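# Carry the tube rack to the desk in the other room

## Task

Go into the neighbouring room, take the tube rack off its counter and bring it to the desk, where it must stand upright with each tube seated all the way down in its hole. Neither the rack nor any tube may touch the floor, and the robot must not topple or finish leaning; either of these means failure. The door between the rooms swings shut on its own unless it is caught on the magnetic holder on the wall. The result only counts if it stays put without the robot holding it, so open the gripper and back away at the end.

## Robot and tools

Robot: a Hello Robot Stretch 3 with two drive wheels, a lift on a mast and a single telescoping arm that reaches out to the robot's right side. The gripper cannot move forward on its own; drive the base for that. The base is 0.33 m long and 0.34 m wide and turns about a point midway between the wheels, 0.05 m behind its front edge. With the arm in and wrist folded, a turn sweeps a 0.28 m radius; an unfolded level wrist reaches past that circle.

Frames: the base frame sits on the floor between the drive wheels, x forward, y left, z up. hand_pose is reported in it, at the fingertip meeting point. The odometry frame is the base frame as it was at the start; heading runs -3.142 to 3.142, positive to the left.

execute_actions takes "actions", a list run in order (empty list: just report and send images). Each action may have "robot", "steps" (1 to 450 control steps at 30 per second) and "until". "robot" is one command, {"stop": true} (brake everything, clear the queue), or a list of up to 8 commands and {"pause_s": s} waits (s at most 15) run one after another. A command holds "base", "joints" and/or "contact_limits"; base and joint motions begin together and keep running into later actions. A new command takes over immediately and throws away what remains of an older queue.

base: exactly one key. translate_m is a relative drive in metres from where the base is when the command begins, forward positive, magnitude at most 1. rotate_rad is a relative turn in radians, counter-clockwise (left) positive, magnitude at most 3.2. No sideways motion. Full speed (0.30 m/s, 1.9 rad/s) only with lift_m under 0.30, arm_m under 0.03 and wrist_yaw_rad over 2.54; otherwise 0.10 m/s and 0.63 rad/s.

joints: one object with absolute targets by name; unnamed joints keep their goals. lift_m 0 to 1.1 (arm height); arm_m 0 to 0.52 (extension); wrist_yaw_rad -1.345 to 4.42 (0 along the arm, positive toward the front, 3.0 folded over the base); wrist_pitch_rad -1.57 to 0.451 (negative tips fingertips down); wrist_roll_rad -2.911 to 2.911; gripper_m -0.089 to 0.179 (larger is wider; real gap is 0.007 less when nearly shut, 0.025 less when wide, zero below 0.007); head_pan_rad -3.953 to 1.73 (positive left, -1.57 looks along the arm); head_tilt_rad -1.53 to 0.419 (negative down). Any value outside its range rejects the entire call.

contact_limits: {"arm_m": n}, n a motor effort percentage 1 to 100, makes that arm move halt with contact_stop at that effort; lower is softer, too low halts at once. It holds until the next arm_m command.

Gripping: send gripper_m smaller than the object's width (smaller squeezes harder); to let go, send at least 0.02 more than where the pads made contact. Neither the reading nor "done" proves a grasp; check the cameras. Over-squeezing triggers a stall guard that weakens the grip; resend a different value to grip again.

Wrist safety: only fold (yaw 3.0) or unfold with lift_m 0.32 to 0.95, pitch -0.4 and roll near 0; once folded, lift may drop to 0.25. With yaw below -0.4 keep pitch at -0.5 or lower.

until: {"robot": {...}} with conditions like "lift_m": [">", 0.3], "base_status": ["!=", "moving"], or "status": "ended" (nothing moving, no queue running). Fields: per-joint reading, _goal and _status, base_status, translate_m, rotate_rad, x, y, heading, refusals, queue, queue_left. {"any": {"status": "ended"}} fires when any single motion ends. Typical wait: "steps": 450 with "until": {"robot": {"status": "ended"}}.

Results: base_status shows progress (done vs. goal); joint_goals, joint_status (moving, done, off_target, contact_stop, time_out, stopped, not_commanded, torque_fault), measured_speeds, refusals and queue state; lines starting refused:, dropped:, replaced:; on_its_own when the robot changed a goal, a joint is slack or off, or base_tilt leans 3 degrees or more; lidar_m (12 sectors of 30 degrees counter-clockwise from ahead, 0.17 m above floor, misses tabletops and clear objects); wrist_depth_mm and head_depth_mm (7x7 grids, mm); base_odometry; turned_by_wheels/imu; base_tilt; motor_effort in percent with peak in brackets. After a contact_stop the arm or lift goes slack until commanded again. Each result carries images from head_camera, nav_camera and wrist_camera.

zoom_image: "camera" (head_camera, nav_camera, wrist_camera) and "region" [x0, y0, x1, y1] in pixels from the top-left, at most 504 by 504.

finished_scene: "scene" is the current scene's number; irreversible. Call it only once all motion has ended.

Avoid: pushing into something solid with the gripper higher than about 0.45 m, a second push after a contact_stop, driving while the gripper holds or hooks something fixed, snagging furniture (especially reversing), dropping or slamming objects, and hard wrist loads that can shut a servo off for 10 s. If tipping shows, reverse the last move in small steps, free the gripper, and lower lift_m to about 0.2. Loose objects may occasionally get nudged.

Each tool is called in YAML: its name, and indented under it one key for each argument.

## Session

execute_actions:
  actions: []

Scene clock: 0.00 s.
robot.base_odometry: x=+0.000 y=+0.000 heading=+0.000 (m, m, rad; robot's odometry frame)
robot.turned_by_wheels: +0.000 (rad since the last result)
robot.turned_by_imu: +0.000 (rad since the last result)
robot.base_tilt: forward=+2.5 right=-0.6 (deg)
robot.lidar_m: 2.98 1.49 1.68 1.25 0.95 0.78 0.78 0.87 0.86 0.85 0.95 1.54
robot.head_depth_mm: 1765 2550 2891 2872 2848 2858 2427 / 1771 2607 2935 2878 2862 2835 2446 / 1796 2635 2936 2960 2954 2908 2375 / 1794 2663 3024 3067 2970 2989 2370 / 1809 2708 3108 3048 3047 2968 2357 / 1804 2708 3118 3155 3087 3052 2318 / 1848 2769 3142 3194 3137 3080 2328
robot.base_status: not_commanded
robot.joint_positions: lift_m=+0.382 arm_m=-0.003 wrist_yaw_rad=+2.891 wrist_pitch_rad=-0.340 wrist_roll_rad=-0.007 gripper_m=+0.037 head_pan_rad=+0.012 head_tilt_rad=-0.024
robot.joint_goals: lift_m=+0.382 arm_m=-0.003 wrist_yaw_rad=+2.891 wrist_pitch_rad=-0.340 wrist_roll_rad=-0.007 gripper_m=+0.037 head_pan_rad=+0.012 head_tilt_rad=-0.024
robot.joint_status: lift_m=not_commanded arm_m=not_commanded wrist_yaw_rad=not_commanded wrist_pitch_rad=not_commanded wrist_roll_rad=not_commanded gripper_m=not_commanded head_pan_rad=not_commanded head_tilt_rad=not_commanded
robot.measured_speeds: translate_m=+0.000 rotate_rad=+0.000 lift_m=+0.000 arm_m=+0.000 wrist_yaw_rad=+0.000 wrist_pitch_rad=+0.000 wrist_roll_rad=+0.000 head_pan_rad=+0.000 head_tilt_rad=+0.000
robot: refusals=0 queue=idle queue_left=0
robot.motor_effort: left_wheel=+0 right_wheel=+0 lift_m=+26 arm_m=+0 wrist_yaw_rad=+0 wrist_pitch_rad=+10 wrist_roll_rad=+0 gripper_m=+0 head_pan_rad=+0 head_tilt_rad=+2 (%)
robot.hand_pose: x=+0.0367 y=+0.0841 z=+0.4122 quat_wxyz=(+0.206, +0.704, +0.033, +0.679) (m; robot's base frame)
robot.wrist_depth_mm: - - - - - - - / - - - - - - - / 922 - - - - - - / 964 - - - - - - / 887 - 921 881 910 878 866 / 726 - - 698 734 703 715 / 609 600 598 589 600 603 591
pictures: head_camera (sideways: a quarter turn clockwise sets it upright), nav_camera (sideways: a quarter turn counterclockwise sets it upright), wrist_camera
Images, in order (width x height): head_camera 896x504, nav_camera 672x504, wrist_camera 644x364.

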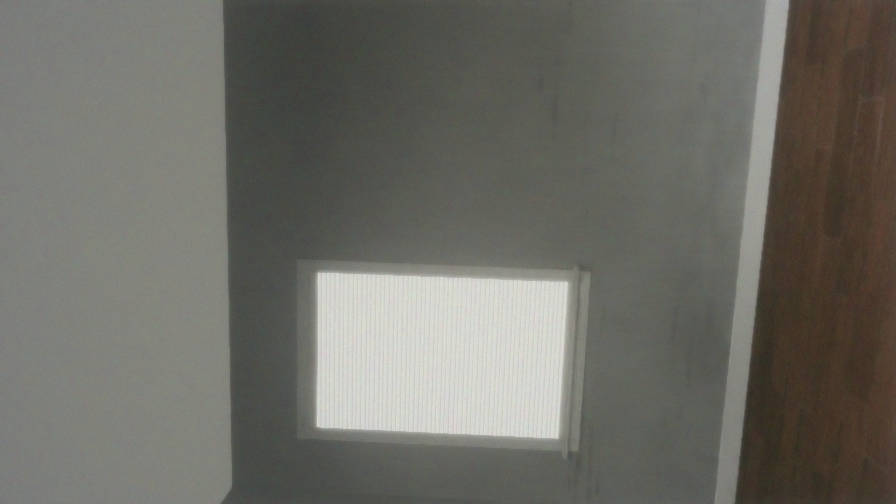

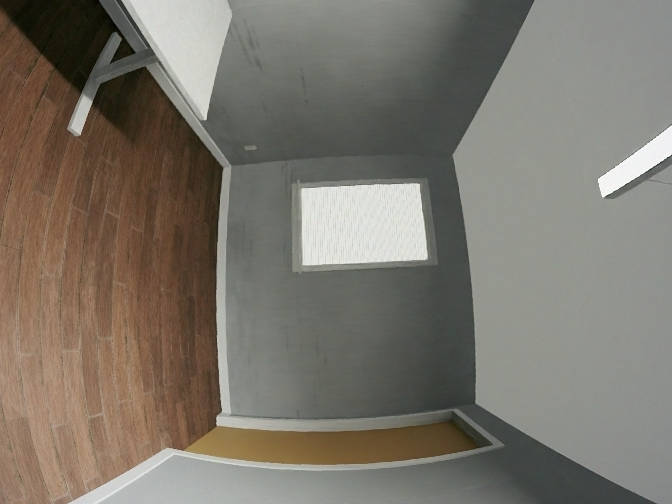

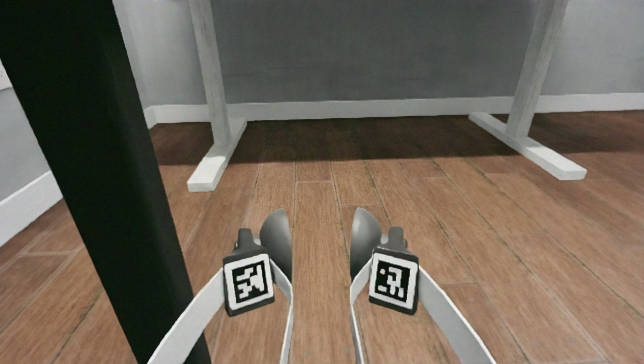

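execute_actions:
  actions:
    - {"robot":[{"joints":{"lift_m":0.36,"wrist_yaw_rad":3.0,"wrist_pitch_rad":-0.4}},{"joints":{"lift_m":0.25,"head_pan_rad":-1.2,"head_tilt_rad":-0.6}},{"base":{"translate_m":1.0}},{"base":{"translate_m":0.8}}],"steps":450,"until":{"robot":{"status":"ended"}}}

Scene clock: 15.23 s.
robot.base_odometry: x=+1.800 y=+0.000 heading=+0.000 (m, m, rad; robot's odometry frame)
robot.turned_by_wheels: +0.000 (rad since the last result)
robot.turned_by_imu: +0.004 (rad since the last result)
robot.base_tilt: forward=+2.6 right=-0.5 (deg)
robot.lidar_m: 1.23 1.38 1.33 1.32 1.48 2.23 2.53 1.45 1.20 1.19 1.44 1.24
robot.head_depth_mm: 1073 1154 1246 1354 1436 1479 1304 / 1126 1211 1317 1461 1599 1561 1296 / 1196 1292 1416 1551 1730 1544 1285 / 1258 1367 1510 1678 1809 1525 1268 / 1342 1463 1619 1814 1888 1525 1269 / 1346 1478 1642 1822 1876 1505 1265 / 1346 1441 1565 1689 1799 1499 1256
robot.base_status: done (translate_m +0.8000 of +0.8000)
robot.joint_positions: lift_m=+0.250 arm_m=-0.003 wrist_yaw_rad=+2.999 wrist_pitch_rad=-0.417 wrist_roll_rad=-0.007 gripper_m=+0.037 head_pan_rad=-1.193 head_tilt_rad=-0.593
robot.joint_goals: lift_m=+0.250 arm_m=-0.003 wrist_yaw_rad=+3.000 wrist_pitch_rad=-0.400 wrist_roll_rad=-0.007 gripper_m=+0.037 head_pan_rad=-1.200 head_tilt_rad=-0.600
robot.joint_status: lift_m=done arm_m=not_commanded wrist_yaw_rad=done wrist_pitch_rad=done wrist_roll_rad=not_commanded gripper_m=not_commanded head_pan_rad=done head_tilt_rad=done
robot.measured_speeds: translate_m=+0.000 rotate_rad=+0.000 lift_m=+0.000 arm_m=+0.000 wrist_yaw_rad=+0.000 wrist_pitch_rad=+0.000 wrist_roll_rad=+0.000 head_pan_rad=+0.000 head_tilt_rad=+0.000
robot: refusals=0 queue=done queue_left=0
robot.motor_effort: left_wheel=-1(12) right_wheel=+1(4) lift_m=+22(27) arm_m=+1(0) wrist_yaw_rad=+1(0) wrist_pitch_rad=+11(15) wrist_roll_rad=+0(0) gripper_m=+0(0) head_pan_rad=-3(35) head_tilt_rad=-2(25) (%)
robot.hand_pose: x=+0.0106 y=+0.0801 z=+0.2631 quat_wxyz=(+0.195, +0.698, +0.098, +0.682) (m; robot's base frame)
robot.wrist_depth_mm: 994 - - - - - - / - - - - - - - / 972 - - 965 989 985 963 / 758 736 745 745 731 740 709 / 586 592 - 584 617 585 578 / 491 501 - - 500 481 479 / - - - - 415 408 411
pictures: head_camera (sideways: a quarter turn clockwise sets it upright), nav_camera (sideways: a quarter turn counterclockwise sets it upright), wrist_camera
Images, in order (width x height): head_camera 896x504, nav_camera 672x504, wrist_camera 644x364.

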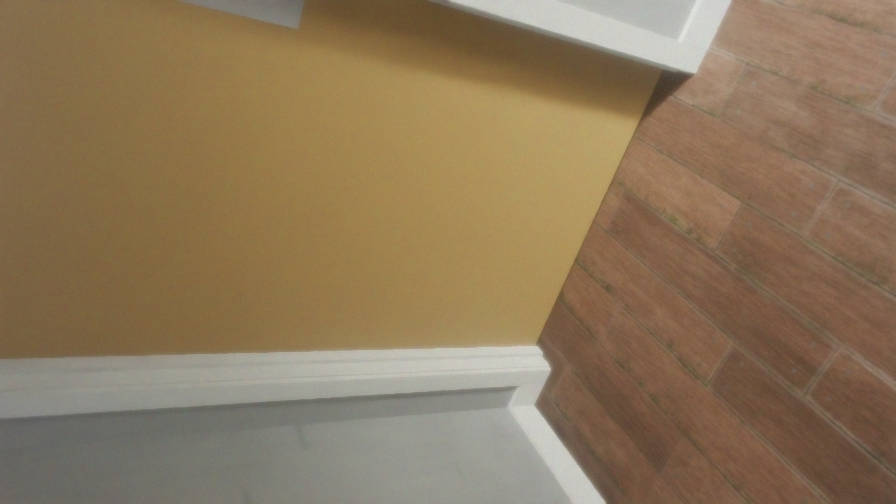

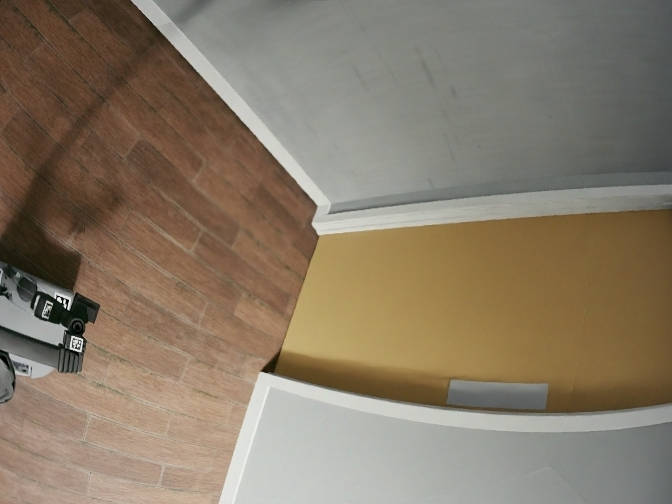

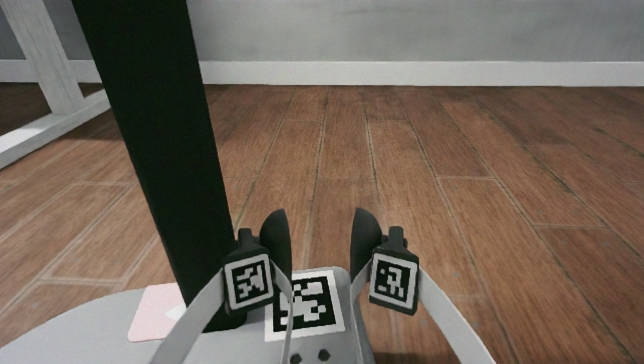

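execute_actions:
  actions:
    - {"robot":[{"base":{"rotate_rad":-0.19}},{"base":{"translate_m":0.36}},{"base":{"rotate_rad":1.57},"joints":{"head_pan_rad":-3.14,"head_tilt_rad":-0.7}},{"base":{"translate_m":-0.5}}],"steps":450,"until":{"robot":{"status":"ended"}}}

Scene clock: 32.77 s.
robot.base_odometry: x=+2.059 y=-0.559 heading=+1.380 (m, m, rad; robot's odometry frame)
robot.turned_by_wheels: +1.380 (rad since the last result)
robot.turned_by_imu: +1.378 (rad since the last result)
robot.base_tilt: forward=+2.5 right=-0.6 (deg)
robot.lidar_m: 1.81 1.78 2.57 2.77 1.01 0.73 0.78 0.82 0.91 0.87 0.91 1.24
robot.head_depth_mm: 590 647 718 842 986 1192 1231 / 652 711 777 851 965 1190 1222 / 649 724 820 940 1074 1241 1216 / 650 727 817 938 1096 1318 1214 / 648 723 815 933 1090 1316 1207 / 649 723 814 935 1091 1309 1202 / 649 719 813 930 1089 1300 1189
robot.base_status: done (translate_m -0.5000 of -0.5000)
robot.joint_positions: lift_m=+0.250 arm_m=-0.003 wrist_yaw_rad=+2.999 wrist_pitch_rad=-0.417 wrist_roll_rad=-0.007 gripper_m=+0.037 head_pan_rad=-3.133 head_tilt_rad=-0.693
robot.joint_goals: lift_m=+0.250 arm_m=-0.003 wrist_yaw_rad=+3.000 wrist_pitch_rad=-0.400 wrist_roll_rad=-0.007 gripper_m=+0.037 head_pan_rad=-3.140 head_tilt_rad=-0.700
robot.joint_status: lift_m=done arm_m=not_commanded wrist_yaw_rad=done wrist_pitch_rad=done wrist_roll_rad=not_commanded gripper_m=not_commanded head_pan_rad=done head_tilt_rad=done
robot.measured_speeds: translate_m=+0.000 rotate_rad=+0.000 lift_m=+0.000 arm_m=+0.000 wrist_yaw_rad=+0.000 wrist_pitch_rad=+0.000 wrist_roll_rad=+0.000 head_pan_rad=+0.000 head_tilt_rad=+0.000
robot: refusals=0 queue=done queue_left=0
robot.motor_effort: left_wheel=-4(15) right_wheel=+2(9) lift_m=+23(23) arm_m=+0(0) wrist_yaw_rad=+1(1) wrist_pitch_rad=+11(11) wrist_roll_rad=+0(0) gripper_m=+0(0) head_pan_rad=-3(38) head_tilt_rad=-3(10) (%)
robot.hand_pose: x=+0.0106 y=+0.0801 z=+0.2631 quat_wxyz=(+0.195, +0.698, +0.098, +0.682) (m; robot's base frame)
robot.wrist_depth_mm: - - - - - - - / - - - - - - - / 963 986 997 970 977 992 962 / 749 758 732 727 734 737 709 / 593 590 - 584 609 575 584 / 490 510 - - 501 482 484 / - - - - 410 415 411
pictures: head_camera (sideways: a quarter turn clockwise sets it upright), nav_camera (sideways: a quarter turn counterclockwise sets it upright), wrist_camera
Images, in order (width x height): head_camera 896x504, nav_camera 672x504, wrist_camera 644x364.

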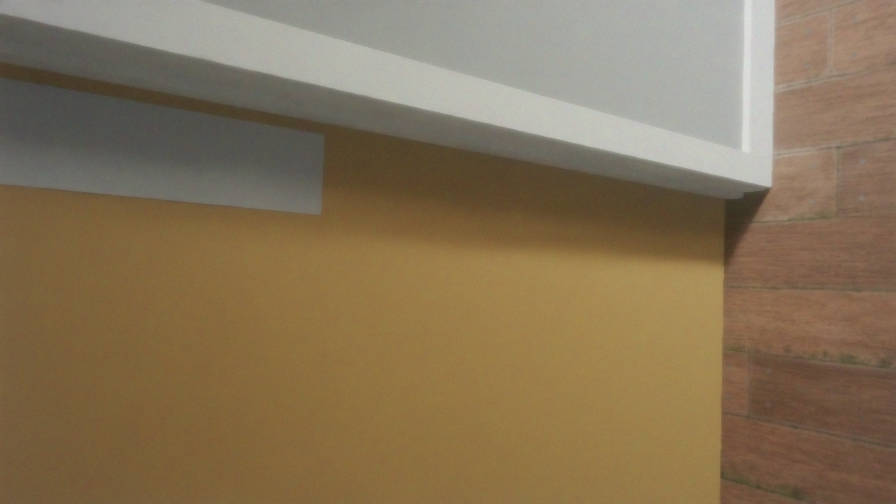

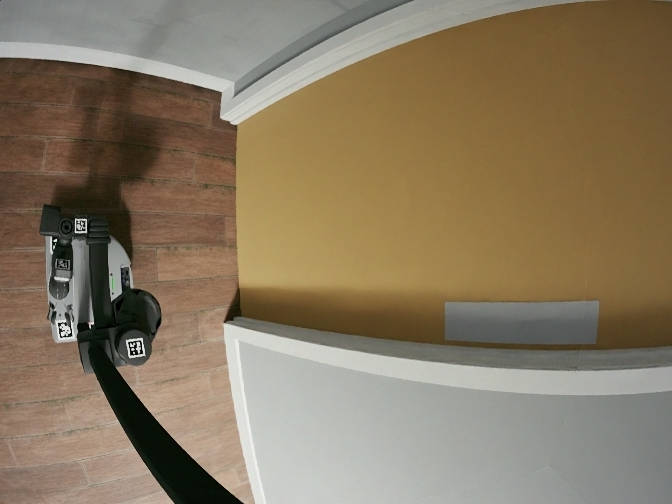

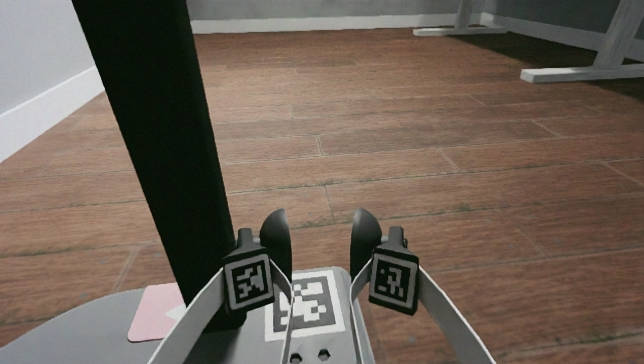

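execute_actions:
  actions:
    - {"robot":[{"base":{"rotate_rad":0.22}},{"base":{"translate_m":-0.42}},{"base":{"rotate_rad":-0.2},"joints":{"lift_m":0.32,"head_tilt_rad":-1.1}},{"base":{"translate_m":-0.5}}],"steps":450,"until":{"robot":{"status":"ended"}}}

Scene clock: 48.73 s.
robot.base_odometry: x=+1.986 y=-1.471 heading=+1.400 (m, m, rad; robot's odometry frame)
robot.turned_by_wheels: +0.020 (rad since the last result)
robot.turned_by_imu: +0.012 (rad since the last result)
robot.base_tilt: forward=+2.4 right=-0.4 (deg)
robot.lidar_m: 2.72 2.58 0.31 0.32 2.48 0.41 0.28 0.26 0.26 0.34 0.64 1.12
robot.head_depth_mm: 368 1927 1737 1531 1347 1261 1104 / 336 423 595 1516 1343 1234 1096 / 310 381 496 711 1311 - - / 296 346 438 599 891 - - / - 317 392 514 751 1064 - / - 299 355 453 624 886 - / - 287 324 403 535 774 1083
robot.base_status: done (translate_m -0.4999 of -0.5000)
robot.joint_positions: lift_m=+0.320 arm_m=-0.003 wrist_yaw_rad=+3.000 wrist_pitch_rad=-0.418 wrist_roll_rad=-0.007 gripper_m=+0.037 head_pan_rad=-3.134 head_tilt_rad=-1.090
robot.joint_goals: lift_m=+0.320 arm_m=-0.003 wrist_yaw_rad=+3.000 wrist_pitch_rad=-0.400 wrist_roll_rad=-0.007 gripper_m=+0.037 head_pan_rad=-3.140 head_tilt_rad=-1.100
robot.joint_status: lift_m=done arm_m=not_commanded wrist_yaw_rad=done wrist_pitch_rad=done wrist_roll_rad=not_commanded gripper_m=not_commanded head_pan_rad=done head_tilt_rad=done
robot.measured_speeds: translate_m=+0.000 rotate_rad=+0.000 lift_m=+0.000 arm_m=+0.000 wrist_yaw_rad=+0.000 wrist_pitch_rad=+0.000 wrist_roll_rad=+0.000 head_pan_rad=+0.000 head_tilt_rad=+0.000
robot: refusals=0 queue=done queue_left=0
robot.motor_effort: left_wheel=-17(61) right_wheel=-11(33) lift_m=+29(31) arm_m=+1(0) wrist_yaw_rad=+0(0) wrist_pitch_rad=+11(12) wrist_roll_rad=+0(0) gripper_m=+1(0) head_pan_rad=-2(3) head_tilt_rad=-4(24) (%)
robot.hand_pose: x=+0.0105 y=+0.0800 z=+0.3326 quat_wxyz=(+0.195, +0.698, +0.098, +0.682) (m; robot's base frame)
robot.wrist_depth_mm: - - - 637 327 - - / - - - 690 355 - - / - - - 769 392 - - / 881 883 878 759 437 875 840 / 704 700 - 651 506 687 686 / 576 586 - 551 583 558 565 / 498 510 - - 483 486 482
pictures: head_camera (sideways: a quarter turn clockwise sets it upright), nav_camera (sideways: a quarter turn counterclockwise sets it upright), wrist_camera
Images, in order (width x height): head_camera 896x504, nav_camera 672x504, wrist_camera 644x364.

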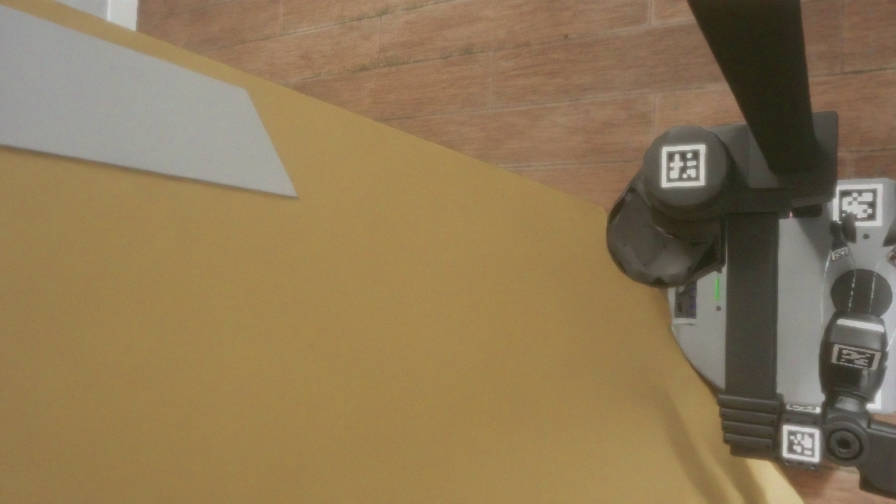

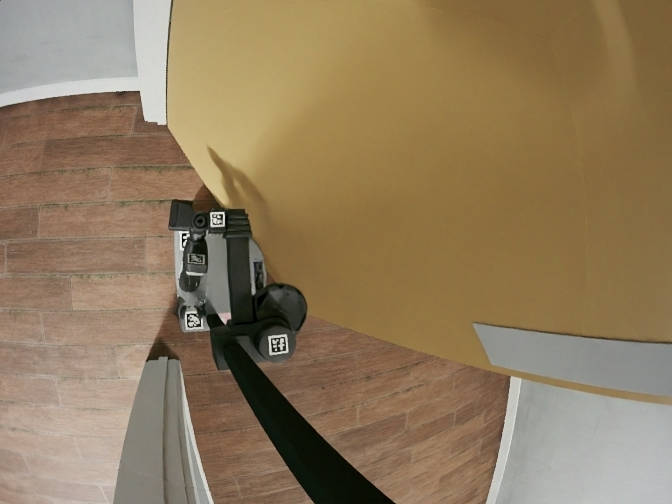

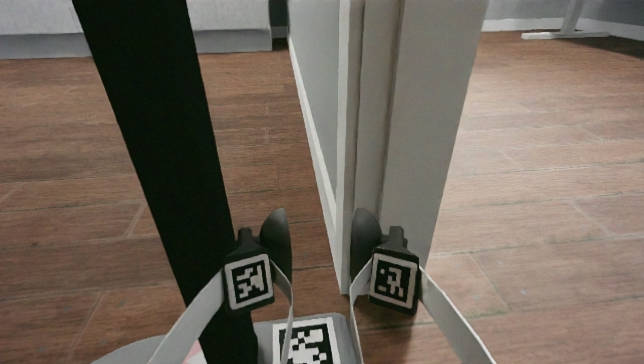

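execute_actions:
  actions:
    - {"robot":[{"base":{"translate_m":-0.25}},{"base":{"rotate_rad":0.25}},{"base":{"translate_m":-0.3}}],"steps":450,"until":{"robot":{"status":"ended"}}}

Scene clock: 60.20 s.
robot.base_odometry: x=+1.967 y=-2.017 heading=+1.649 (m, m, rad; robot's odometry frame)
robot.turned_by_wheels: +0.250 (rad since the last result)
robot.turned_by_imu: +0.243 (rad since the last result)
robot.base_tilt: forward=+2.3 right=-0.6 (deg)
robot.lidar_m: 0.75 0.72 1.23 2.46 1.75 1.51 1.41 0.24 0.24 0.26 0.38 1.39
robot.head_depth_mm: 1379 1620 1733 1516 1361 1263 1102 / 1424 1682 1713 1498 1346 1229 1092 / 1453 1735 1707 1489 1343 - - / 1498 1810 1687 1481 1350 - - / 1545 1814 1688 1482 1318 1242 - / 1499 1710 1672 1454 690 851 - / 1238 1355 1366 417 517 674 885
robot.base_status: done (translate_m -0.3000 of -0.3000)
robot.joint_positions: lift_m=+0.320 arm_m=-0.003 wrist_yaw_rad=+3.000 wrist_pitch_rad=-0.418 wrist_roll_rad=-0.007 gripper_m=+0.037 head_pan_rad=-3.134 head_tilt_rad=-1.090
robot.joint_goals: lift_m=+0.320 arm_m=-0.003 wrist_yaw_rad=+3.000 wrist_pitch_rad=-0.400 wrist_roll_rad=-0.007 gripper_m=+0.037 head_pan_rad=-3.140 head_tilt_rad=-1.100
robot.joint_status: lift_m=done arm_m=not_commanded wrist_yaw_rad=done wrist_pitch_rad=done wrist_roll_rad=not_commanded gripper_m=not_commanded head_pan_rad=done head_tilt_rad=done
robot.measured_speeds: translate_m=+0.000 rotate_rad=+0.000 lift_m=+0.000 arm_m=+0.000 wrist_yaw_rad=+0.000 wrist_pitch_rad=+0.000 wrist_roll_rad=+0.000 head_pan_rad=+0.000 head_tilt_rad=+0.000
robot: refusals=0 queue=done queue_left=0
robot.motor_effort: left_wheel=-13(30) right_wheel=+0(16) lift_m=+29(29) arm_m=+0(1) wrist_yaw_rad=+0(0) wrist_pitch_rad=+11(11) wrist_roll_rad=+0(0) gripper_m=+0(0) head_pan_rad=-3(2) head_tilt_rad=-3(3) (%)
robot.hand_pose: x=+0.0105 y=+0.0800 z=+0.3326 quat_wxyz=(+0.195, +0.698, +0.098, +0.682) (m; robot's base frame)
robot.wrist_depth_mm: - - - - - - 880 / - - - - - - 874 / - - - - - - 837 / 887 888 875 868 873 858 795 / 701 697 - 695 726 702 699 / 584 573 - 562 588 571 562 / 497 505 - - 484 487 487
pictures: head_camera (sideways: a quarter turn clockwise sets it upright), nav_camera (sideways: a quarter turn counterclockwise sets it upright), wrist_camera
Images, in order (width x height): head_camera 896x504, nav_camera 672x504, wrist_camera 644x364.

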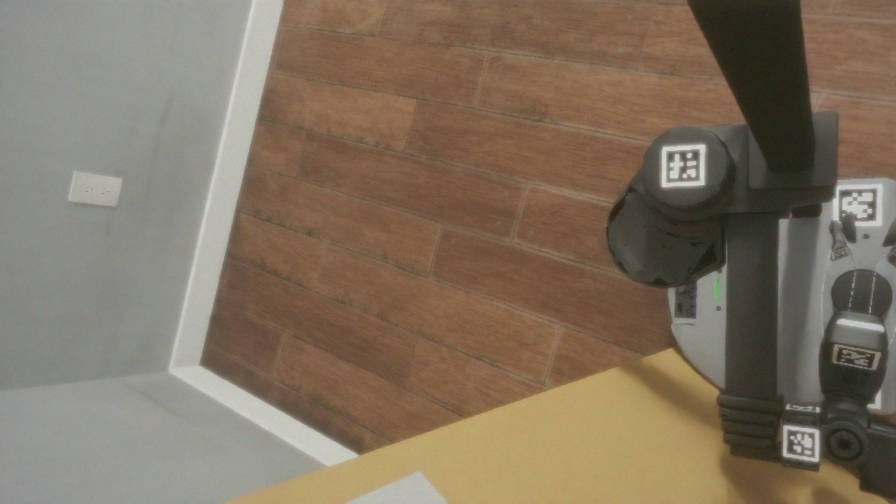

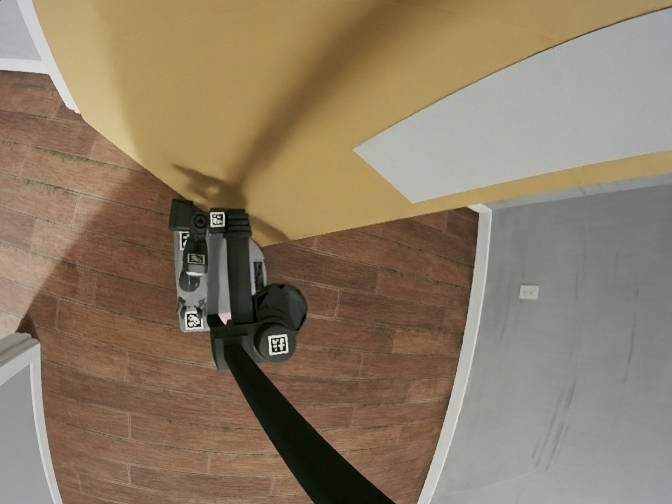

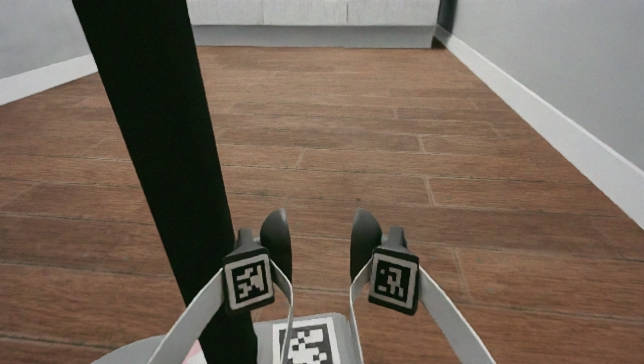

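execute_actions:
  actions:
    - {"robot":[{"base":{"rotate_rad":0.6}},{"base":{"translate_m":-0.25}}],"steps":450,"until":{"robot":{"status":"ended"}}}

Scene clock: 67.87 s.
robot.base_odometry: x=+2.124 y=-2.211 heading=+2.249 (m, m, rad; robot's odometry frame)
robot.turned_by_wheels: +0.600 (rad since the last result)
robot.turned_by_imu: +0.595 (rad since the last result)
robot.base_tilt: forward=+2.5 right=-0.5 (deg)
robot.lidar_m: 0.96 1.78 2.42 1.50 1.35 0.92 0.28 0.26 0.26 0.33 0.67 1.01
robot.head_depth_mm: 909 1206 1649 1532 1357 1257 1102 / 804 1028 1417 1519 1346 1240 1099 / 718 891 1164 1478 1342 - - / 646 784 997 1362 1347 - - / 591 704 871 1135 1290 1176 - / 541 621 375 463 626 874 - / - 288 324 404 531 757 1075
robot.base_status: done (translate_m -0.2500 of -0.2500)
robot.joint_positions: lift_m=+0.320 arm_m=-0.003 wrist_yaw_rad=+3.000 wrist_pitch_rad=-0.418 wrist_roll_rad=-0.007 gripper_m=+0.037 head_pan_rad=-3.134 head_tilt_rad=-1.090
robot.joint_goals: lift_m=+0.320 arm_m=-0.003 wrist_yaw_rad=+3.000 wrist_pitch_rad=-0.400 wrist_roll_rad=-0.007 gripper_m=+0.037 head_pan_rad=-3.140 head_tilt_rad=-1.100
robot.joint_status: lift_m=done arm_m=not_commanded wrist_yaw_rad=done wrist_pitch_rad=done wrist_roll_rad=not_commanded gripper_m=not_commanded head_pan_rad=done head_tilt_rad=done
robot.measured_speeds: translate_m=+0.000 rotate_rad=+0.000 lift_m=+0.000 arm_m=+0.000 wrist_yaw_rad=+0.000 wrist_pitch_rad=+0.000 wrist_roll_rad=+0.000 head_pan_rad=+0.000 head_tilt_rad=+0.000
robot: refusals=0 queue=done queue_left=0
robot.motor_effort: left_wheel=-11(24) right_wheel=+0(9) lift_m=+29(29) arm_m=+0(1) wrist_yaw_rad=+0(0) wrist_pitch_rad=+11(11) wrist_roll_rad=+0(0) gripper_m=+0(0) head_pan_rad=-3(3) head_tilt_rad=-4(3) (%)
robot.hand_pose: x=+0.0105 y=+0.0800 z=+0.3326 quat_wxyz=(+0.195, +0.698, +0.098, +0.682) (m; robot's base frame)
robot.wrist_depth_mm: - - - - - - - / - - - - - - - / - - - - - - - / 887 872 882 894 850 847 867 / 698 701 - 687 716 681 668 / 583 570 - 584 591 571 567 / 492 504 - - 491 488 478
pictures: head_camera (sideways: a quarter turn clockwise sets it upright), nav_camera (sideways: a quarter turn counterclockwise sets it upright), wrist_camera
Images, in order (width x height): head_camera 896x504, nav_camera 672x504, wrist_camera 644x364.

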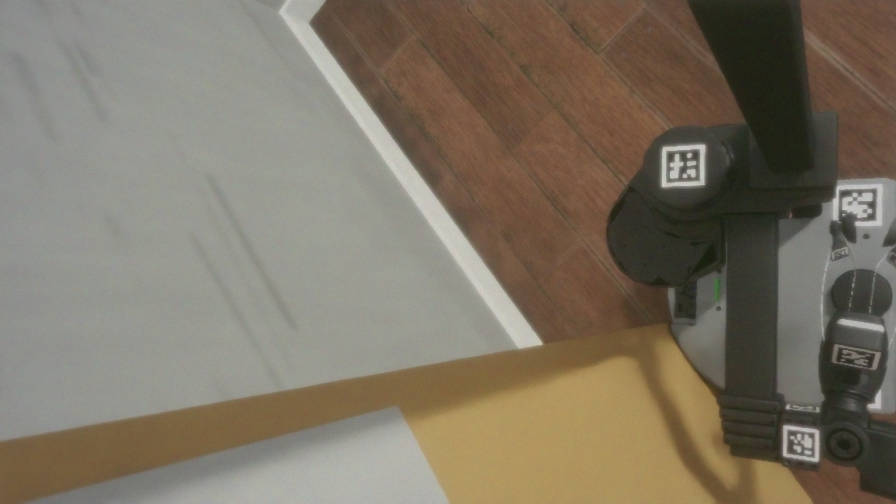

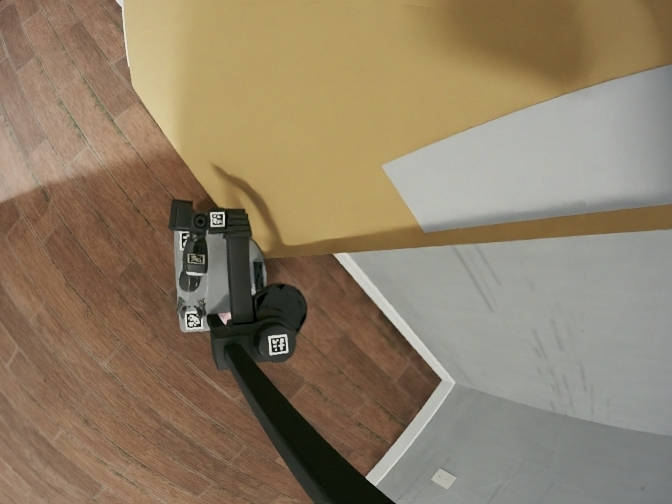

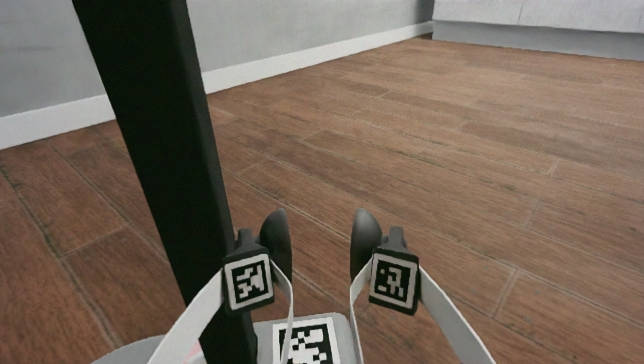

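execute_actions:
  actions:
    - {"robot":[{"base":{"rotate_rad":0.45}},{"base":{"translate_m":-0.15}}],"steps":450,"until":{"robot":{"status":"ended"}}}

Scene clock: 77.70 s.
robot.base_odometry: x=+2.227 y=-2.260 heading=+2.658 (m, m, rad; robot's odometry frame)
robot.turned_by_wheels: +0.408 (rad since the last result)
robot.turned_by_imu: +0.442 (rad since the last result)
robot.base_tilt: forward=+2.4 right=-0.4 (deg)
robot.lidar_m: 1.57 2.72 1.55 1.32 0.87 0.49 0.27 0.27 0.30 0.48 3.40 1.03
robot.head_depth_mm: 442 545 705 1008 1346 1256 1101 / 428 522 672 938 1308 1236 1092 / 418 498 638 876 1276 - - / - 309 390 565 1043 - - / - 300 366 486 722 1031 - / - 294 346 453 647 972 - / - 288 330 424 591 928 1093
robot.base_status: time_out (translate_m -0.1138 of -0.1138)
robot.joint_positions: lift_m=+0.320 arm_m=-0.003 wrist_yaw_rad=+3.000 wrist_pitch_rad=-0.419 wrist_roll_rad=-0.007 gripper_m=+0.037 head_pan_rad=-3.138 head_tilt_rad=-1.092
robot.joint_goals: lift_m=+0.320 arm_m=-0.003 wrist_yaw_rad=+3.000 wrist_pitch_rad=-0.400 wrist_roll_rad=-0.007 gripper_m=+0.037 head_pan_rad=-3.140 head_tilt_rad=-1.100
robot.joint_status: lift_m=done arm_m=not_commanded wrist_yaw_rad=done wrist_pitch_rad=done wrist_roll_rad=not_commanded gripper_m=not_commanded head_pan_rad=done head_tilt_rad=done
robot.measured_speeds: translate_m=+0.000 rotate_rad=+0.000 lift_m=+0.000 arm_m=+0.000 wrist_yaw_rad=+0.000 wrist_pitch_rad=+0.000 wrist_roll_rad=+0.000 head_pan_rad=+0.000 head_tilt_rad=+0.000
robot: refusals=0 queue=dropped queue_left=0
robot.motor_effort: left_wheel=+0(100) right_wheel=+0(81) lift_m=+27(29) arm_m=+0(0) wrist_yaw_rad=+0(1) wrist_pitch_rad=+12(12) wrist_roll_rad=+0(0) gripper_m=+0(0) head_pan_rad=+0(2) head_tilt_rad=-3(4) (%)
robot.hand_pose: x=+0.0104 y=+0.0799 z=+0.3325 quat_wxyz=(+0.195, +0.698, +0.099, +0.682) (m; robot's base frame)
robot.wrist_depth_mm: - - - - - - - / - - - - - - - / - - - - - - - / 832 874 872 872 873 853 867 / 708 689 - 692 708 684 689 / 577 581 - 573 588 568 564 / 491 517 - - 494 485 482
pictures: head_camera (sideways: a quarter turn clockwise sets it upright), nav_camera (sideways: a quarter turn counterclockwise sets it upright), wrist_camera
Images, in order (width x height): head_camera 896x504, nav_camera 672x504, wrist_camera 644x364.

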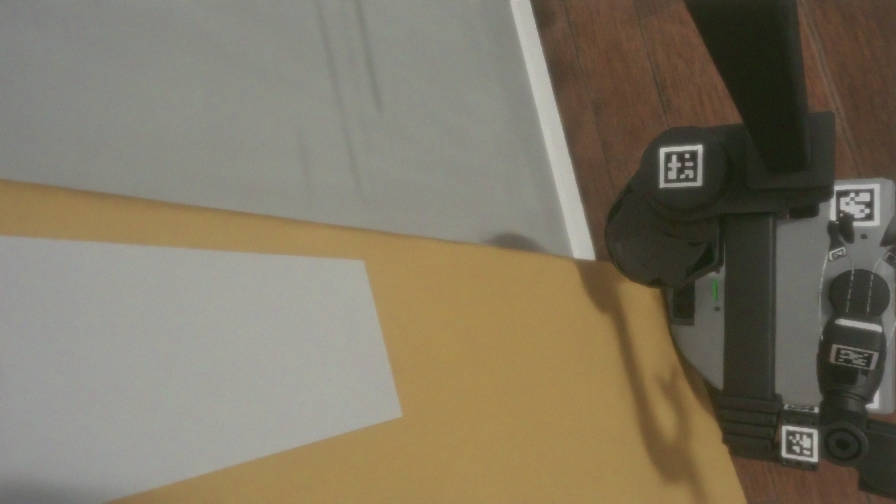

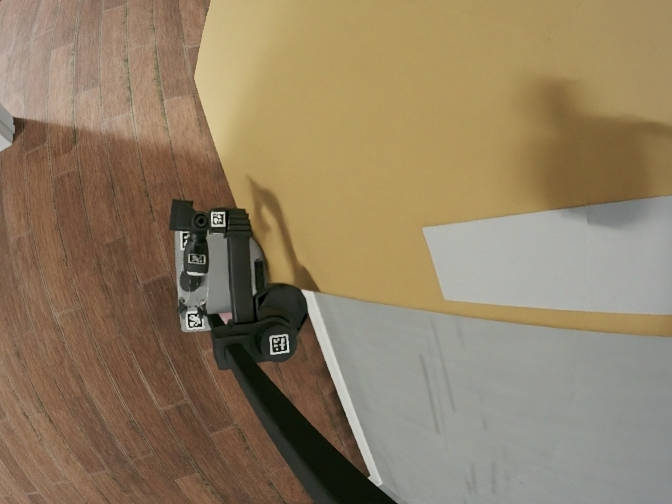

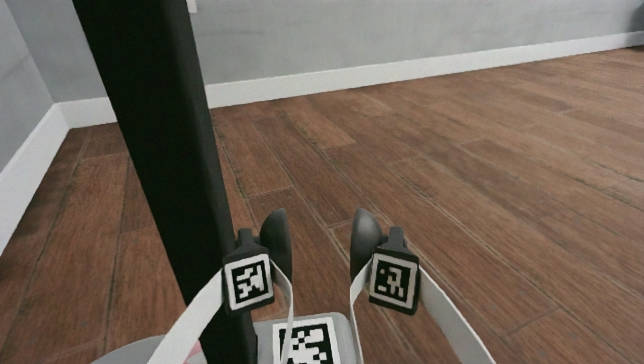

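execute_actions:
  actions:
    - {"robot":{"base":{"translate_m":0.2},"joints":{"head_tilt_rad":-0.9}},"steps":200,"until":{"robot":{"status":"ended"}}}
    - {"steps":30}

Scene clock: 83.27 s.
robot.base_odometry: x=+2.050 y=-2.167 heading=+2.658 (m, m, rad; robot's odometry frame)
robot.turned_by_wheels: +0.000 (rad since the last result)
robot.turned_by_imu: -0.001 (rad since the last result)
robot.base_tilt: forward=+2.5 right=-0.6 (deg)
robot.lidar_m: 1.47 2.53 1.61 1.38 1.26 0.71 0.46 0.46 0.51 0.80 0.97 0.88
robot.head_depth_mm: 600 704 857 1087 1410 1294 1157 / 581 680 816 1035 1373 1281 1155 / 561 656 785 979 1301 1285 - / 412 484 590 772 1109 1268 - / 397 457 541 659 848 1178 1161 / 384 440 517 625 787 1069 1138 / 371 425 493 591 736 979 1108
robot.base_status: done (translate_m +0.2000 of +0.2000)
robot.joint_positions: lift_m=+0.320 arm_m=-0.003 wrist_yaw_rad=+3.000 wrist_pitch_rad=-0.419 wrist_roll_rad=-0.007 gripper_m=+0.037 head_pan_rad=-3.138 head_tilt_rad=-0.902
robot.joint_goals: lift_m=+0.320 arm_m=-0.003 wrist_yaw_rad=+3.000 wrist_pitch_rad=-0.400 wrist_roll_rad=-0.007 gripper_m=+0.037 head_pan_rad=-3.140 head_tilt_rad=-0.900
robot.joint_status: lift_m=done arm_m=not_commanded wrist_yaw_rad=done wrist_pitch_rad=done wrist_roll_rad=not_commanded gripper_m=not_commanded head_pan_rad=done head_tilt_rad=done
robot.measured_speeds: translate_m=+0.000 rotate_rad=+0.000 lift_m=+0.000 arm_m=+0.000 wrist_yaw_rad=+0.000 wrist_pitch_rad=+0.000 wrist_roll_rad=+0.000 head_pan_rad=+0.000 head_tilt_rad=+0.000
robot: refusals=0 queue=done queue_left=0
robot.motor_effort: left_wheel=+0(7) right_wheel=+0(3) lift_m=+27(27) arm_m=+0(0) wrist_yaw_rad=-1(0) wrist_pitch_rad=+12(12) wrist_roll_rad=+0(0) gripper_m=+0(0) head_pan_rad=-1(1) head_tilt_rad=+0(14) (%)
robot.hand_pose: x=+0.0104 y=+0.0799 z=+0.3325 quat_wxyz=(+0.195, +0.698, +0.099, +0.682) (m; robot's base frame)
robot.wrist_depth_mm: - - - - - - - / - - - - - - - / - - - - - - - / 890 875 872 881 848 828 858 / 692 692 - 684 703 682 688 / 580 574 - 569 592 573 574 / 495 511 - - 492 486 483
pictures: head_camera (sideways: a quarter turn clockwise sets it upright), nav_camera (sideways: a quarter turn counterclockwise sets it upright), wrist_camera
Images, in order (width x height): head_camera 896x504, nav_camera 672x504, wrist_camera 644x364.

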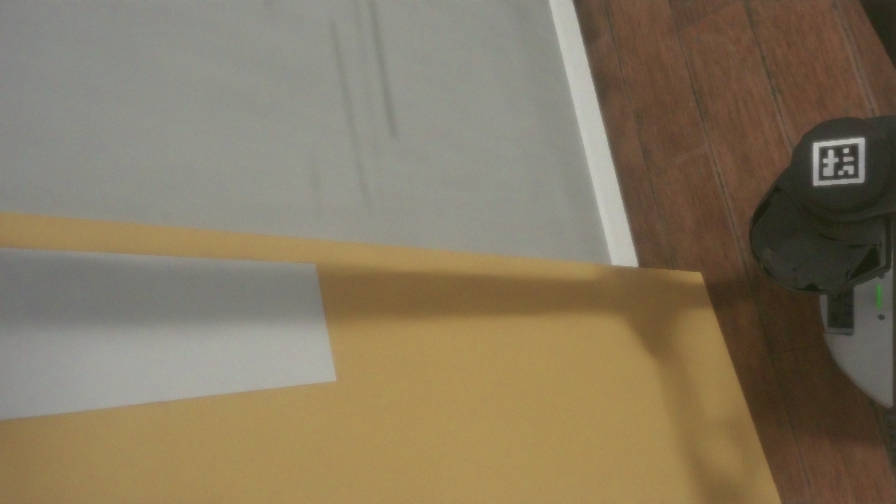

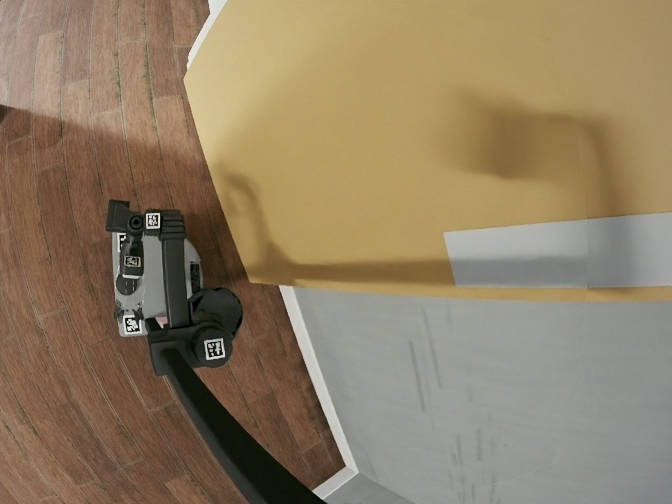

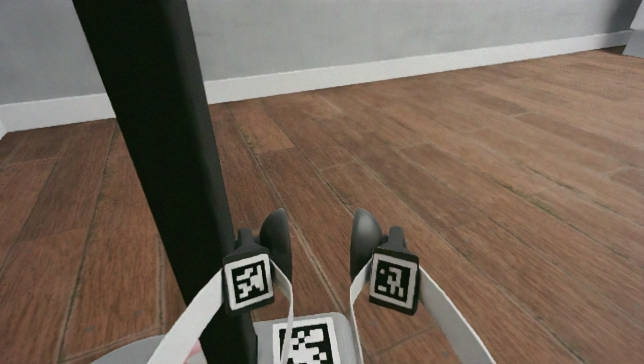

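Held. Find the counter.

execute_actions:
  actions:
    - {"robot":{"joints":{"head_pan_rad":0.8,"head_tilt_rad":-0.35,"lift_m":0.28}},"steps":200,"until":{"robot":{"status":"ended"}}}

Scene clock: 87.60 s.
robot.base_odometry: x=+2.050 y=-2.167 heading=+2.658 (m, m, rad; robot's odometry frame)
robot.turned_by_wheels: +0.000 (rad since the last result)
robot.turned_by_imu: -0.001 (rad since the last result)
robot.base_tilt: forward=+2.4 right=-0.5 (deg)
robot.lidar_m: 1.47 2.54 1.60 1.38 1.26 0.71 0.46 0.46 0.51 0.80 0.97 0.88
robot.head_depth_mm: 2749 2865 2943 2503 2577 1988 1545 / 2824 2974 3083 2641 2696 1973 1537 / 2947 3151 3231 2789 2701 1979 1515 / 2558 2767 2936 3045 2708 1925 1519 / 2188 2288 2429 2594 2576 1928 1509 / 1877 1974 2093 2218 2279 1910 1500 / 1666 1715 1798 1901 1986 1919 1484
robot.base_status: done (translate_m +0.2000 of +0.2000)
robot.joint_positions: lift_m=+0.280 arm_m=-0.003 wrist_yaw_rad=+3.000 wrist_pitch_rad=-0.419 wrist_roll_rad=-0.007 gripper_m=+0.037 head_pan_rad=+0.793 head_tilt_rad=-0.359
robot.joint_goals: lift_m=+0.280 arm_m=-0.003 wrist_yaw_rad=+3.000 wrist_pitch_rad=-0.400 wrist_roll_rad=-0.007 gripper_m=+0.037 head_pan_rad=+0.800 head_tilt_rad=-0.350
robot.joint_status: lift_m=done arm_m=not_commanded wrist_yaw_rad=done wrist_pitch_rad=done wrist_roll_rad=not_commanded gripper_m=not_commanded head_pan_rad=done head_tilt_rad=done
robot.measured_speeds: translate_m=+0.000 rotate_rad=+0.000 lift_m=+0.000 arm_m=+0.000 wrist_yaw_rad=+0.000 wrist_pitch_rad=+0.000 wrist_roll_rad=+0.000 head_pan_rad=+0.000 head_tilt_rad=+0.000
robot: refusals=0 queue=done queue_left=0
robot.motor_effort: left_wheel=+0(0) right_wheel=+0(1) lift_m=+22(27) arm_m=+0(0) wrist_yaw_rad=-1(0) wrist_pitch_rad=+12(11) wrist_roll_rad=+0(0) gripper_m=+0(1) head_pan_rad=+3(37) head_tilt_rad=+3(24) (%)
robot.hand_pose: x=+0.0104 y=+0.0799 z=+0.2927 quat_wxyz=(+0.195, +0.698, +0.099, +0.682) (m; robot's base frame)
robot.wrist_depth_mm: - - - - - - - / - - - - - - - / - - - - - - - / 805 798 787 782 807 790 781 / 646 623 - 638 649 622 626 / 534 528 - 538 537 520 514 / 467 - - - 444 446 449
pictures: head_camera (sideways: a quarter turn clockwise sets it upright), nav_camera (sideways: a quarter turn counterclockwise sets it upright), wrist_camera
Images, in order (width x height): head_camera 896x504, nav_camera 672x504, wrist_camera 644x364.

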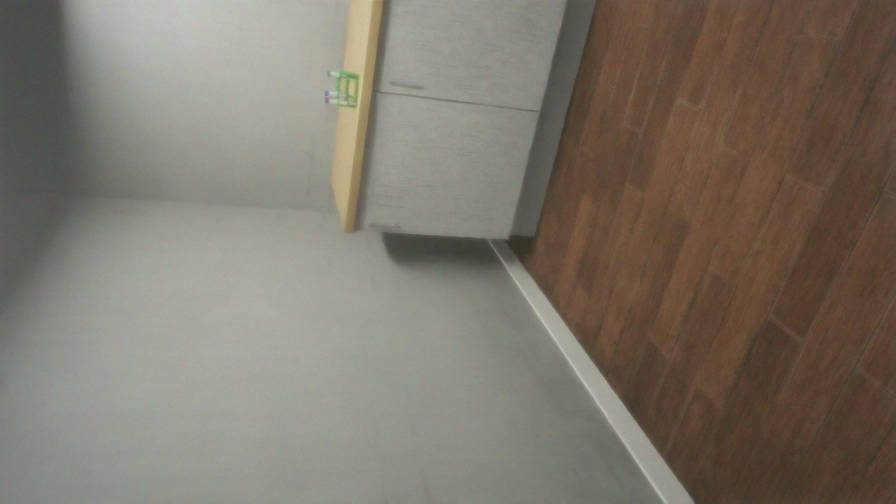

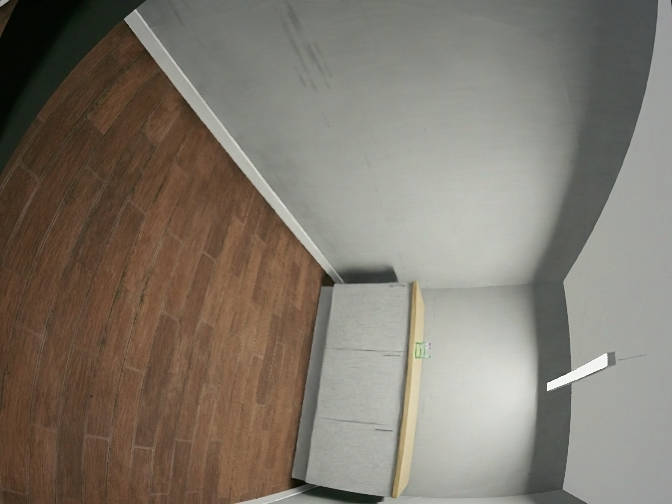

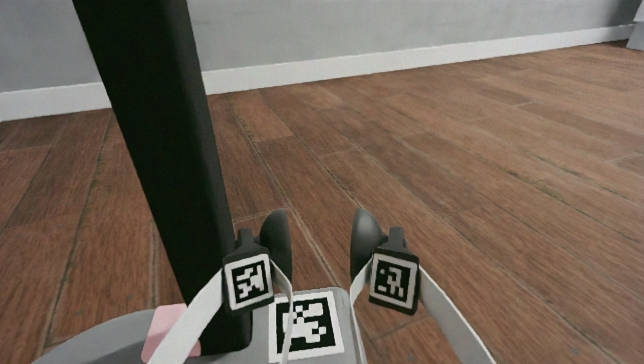

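execute_actions:
  actions:
    - {"robot":[{"base":{"rotate_rad":0.645}},{"base":{"translate_m":1.0}},{"base":{"translate_m":0.92}},{"base":{"rotate_rad":1.185},"joints":{"head_pan_rad":-1.57,"head_tilt_rad":-0.6}}],"steps":450,"until":{"robot":{"status":"ended"}}}

Scene clock: 107.03 s.
robot.base_odometry: x=+0.154 y=-2.475 heading=-1.796 (m, m, rad; robot's odometry frame)
robot.turned_by_wheels: +1.830 (rad since the last result)
robot.turned_by_imu: +1.835 (rad since the last result)
robot.base_tilt: forward=+2.4 right=-0.3 (deg)
robot.lidar_m: 0.69 0.71 0.96 2.31 2.32 1.50 1.43 1.10 0.79 0.76 0.78 0.72
robot.head_depth_mm: 1168 1270 1199 866 961 1111 1268 / 1161 1272 1172 858 953 1109 1253 / 1149 1257 1150 849 952 1102 1250 / 1149 1258 1121 847 947 1092 1246 / 1146 1257 1110 840 939 1085 1245 / 1140 1239 1087 836 933 1072 1225 / 1135 1247 1072 829 932 1070 1219
robot.base_status: done (rotate_rad +1.1849 of +1.1850)
robot.joint_positions: lift_m=+0.280 arm_m=-0.003 wrist_yaw_rad=+3.000 wrist_pitch_rad=-0.419 wrist_roll_rad=-0.007 gripper_m=+0.037 head_pan_rad=-1.563 head_tilt_rad=-0.593
robot.joint_goals: lift_m=+0.280 arm_m=-0.003 wrist_yaw_rad=+3.000 wrist_pitch_rad=-0.400 wrist_roll_rad=-0.007 gripper_m=+0.037 head_pan_rad=-1.570 head_tilt_rad=-0.600
robot.joint_status: lift_m=done arm_m=not_commanded wrist_yaw_rad=done wrist_pitch_rad=done wrist_roll_rad=not_commanded gripper_m=not_commanded head_pan_rad=done head_tilt_rad=done
robot.measured_speeds: translate_m=+0.000 rotate_rad=+0.000 lift_m=+0.000 arm_m=+0.000 wrist_yaw_rad=+0.000 wrist_pitch_rad=+0.000 wrist_roll_rad=+0.000 head_pan_rad=+0.000 head_tilt_rad=+0.000
robot: refusals=0 queue=done queue_left=0
robot.motor_effort: left_wheel=-4(13) right_wheel=+2(8) lift_m=+22(23) arm_m=+0(0) wrist_yaw_rad=-1(1) wrist_pitch_rad=+12(12) wrist_roll_rad=+0(0) gripper_m=+1(0) head_pan_rad=-3(37) head_tilt_rad=-3(17) (%)
robot.hand_pose: x=+0.0104 y=+0.0799 z=+0.2927 quat_wxyz=(+0.195, +0.698, +0.099, +0.682) (m; robot's base frame)
robot.wrist_depth_mm: - - - - - 967 700 / - - - - - - 719 / - - - - - 955 726 / 803 792 785 804 801 784 711 / 634 632 - 634 650 629 623 / 529 525 - 543 537 519 517 / 460 - - - 450 442 441
pictures: head_camera (sideways: a quarter turn clockwise sets it upright), nav_camera (sideways: a quarter turn counterclockwise sets it upright), wrist_camera
Images, in order (width x height): head_camera 896x504, nav_camera 672x504, wrist_camera 644x364.

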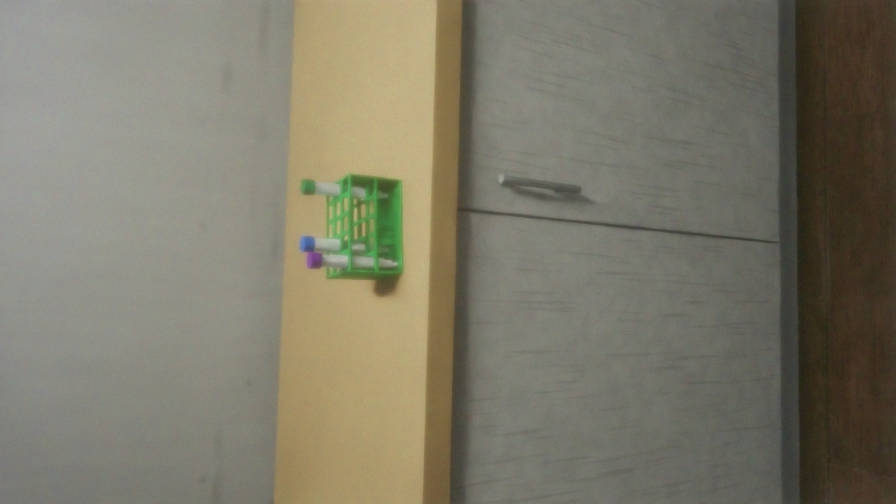

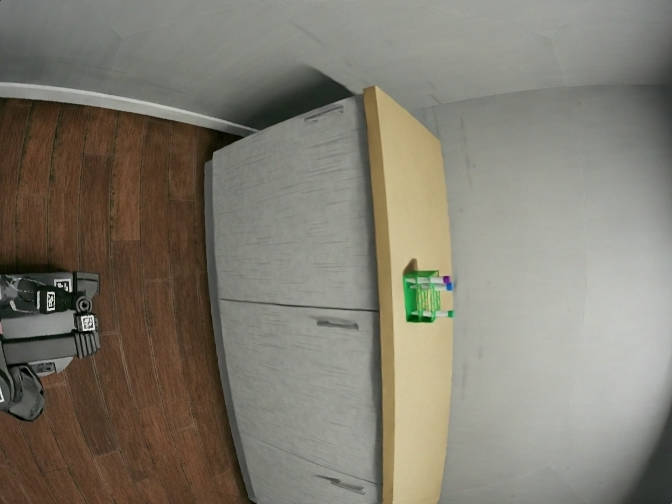

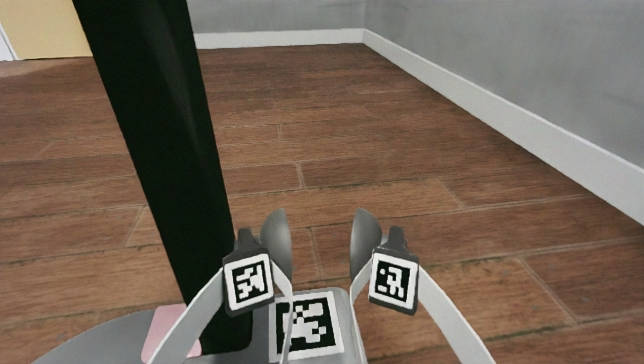

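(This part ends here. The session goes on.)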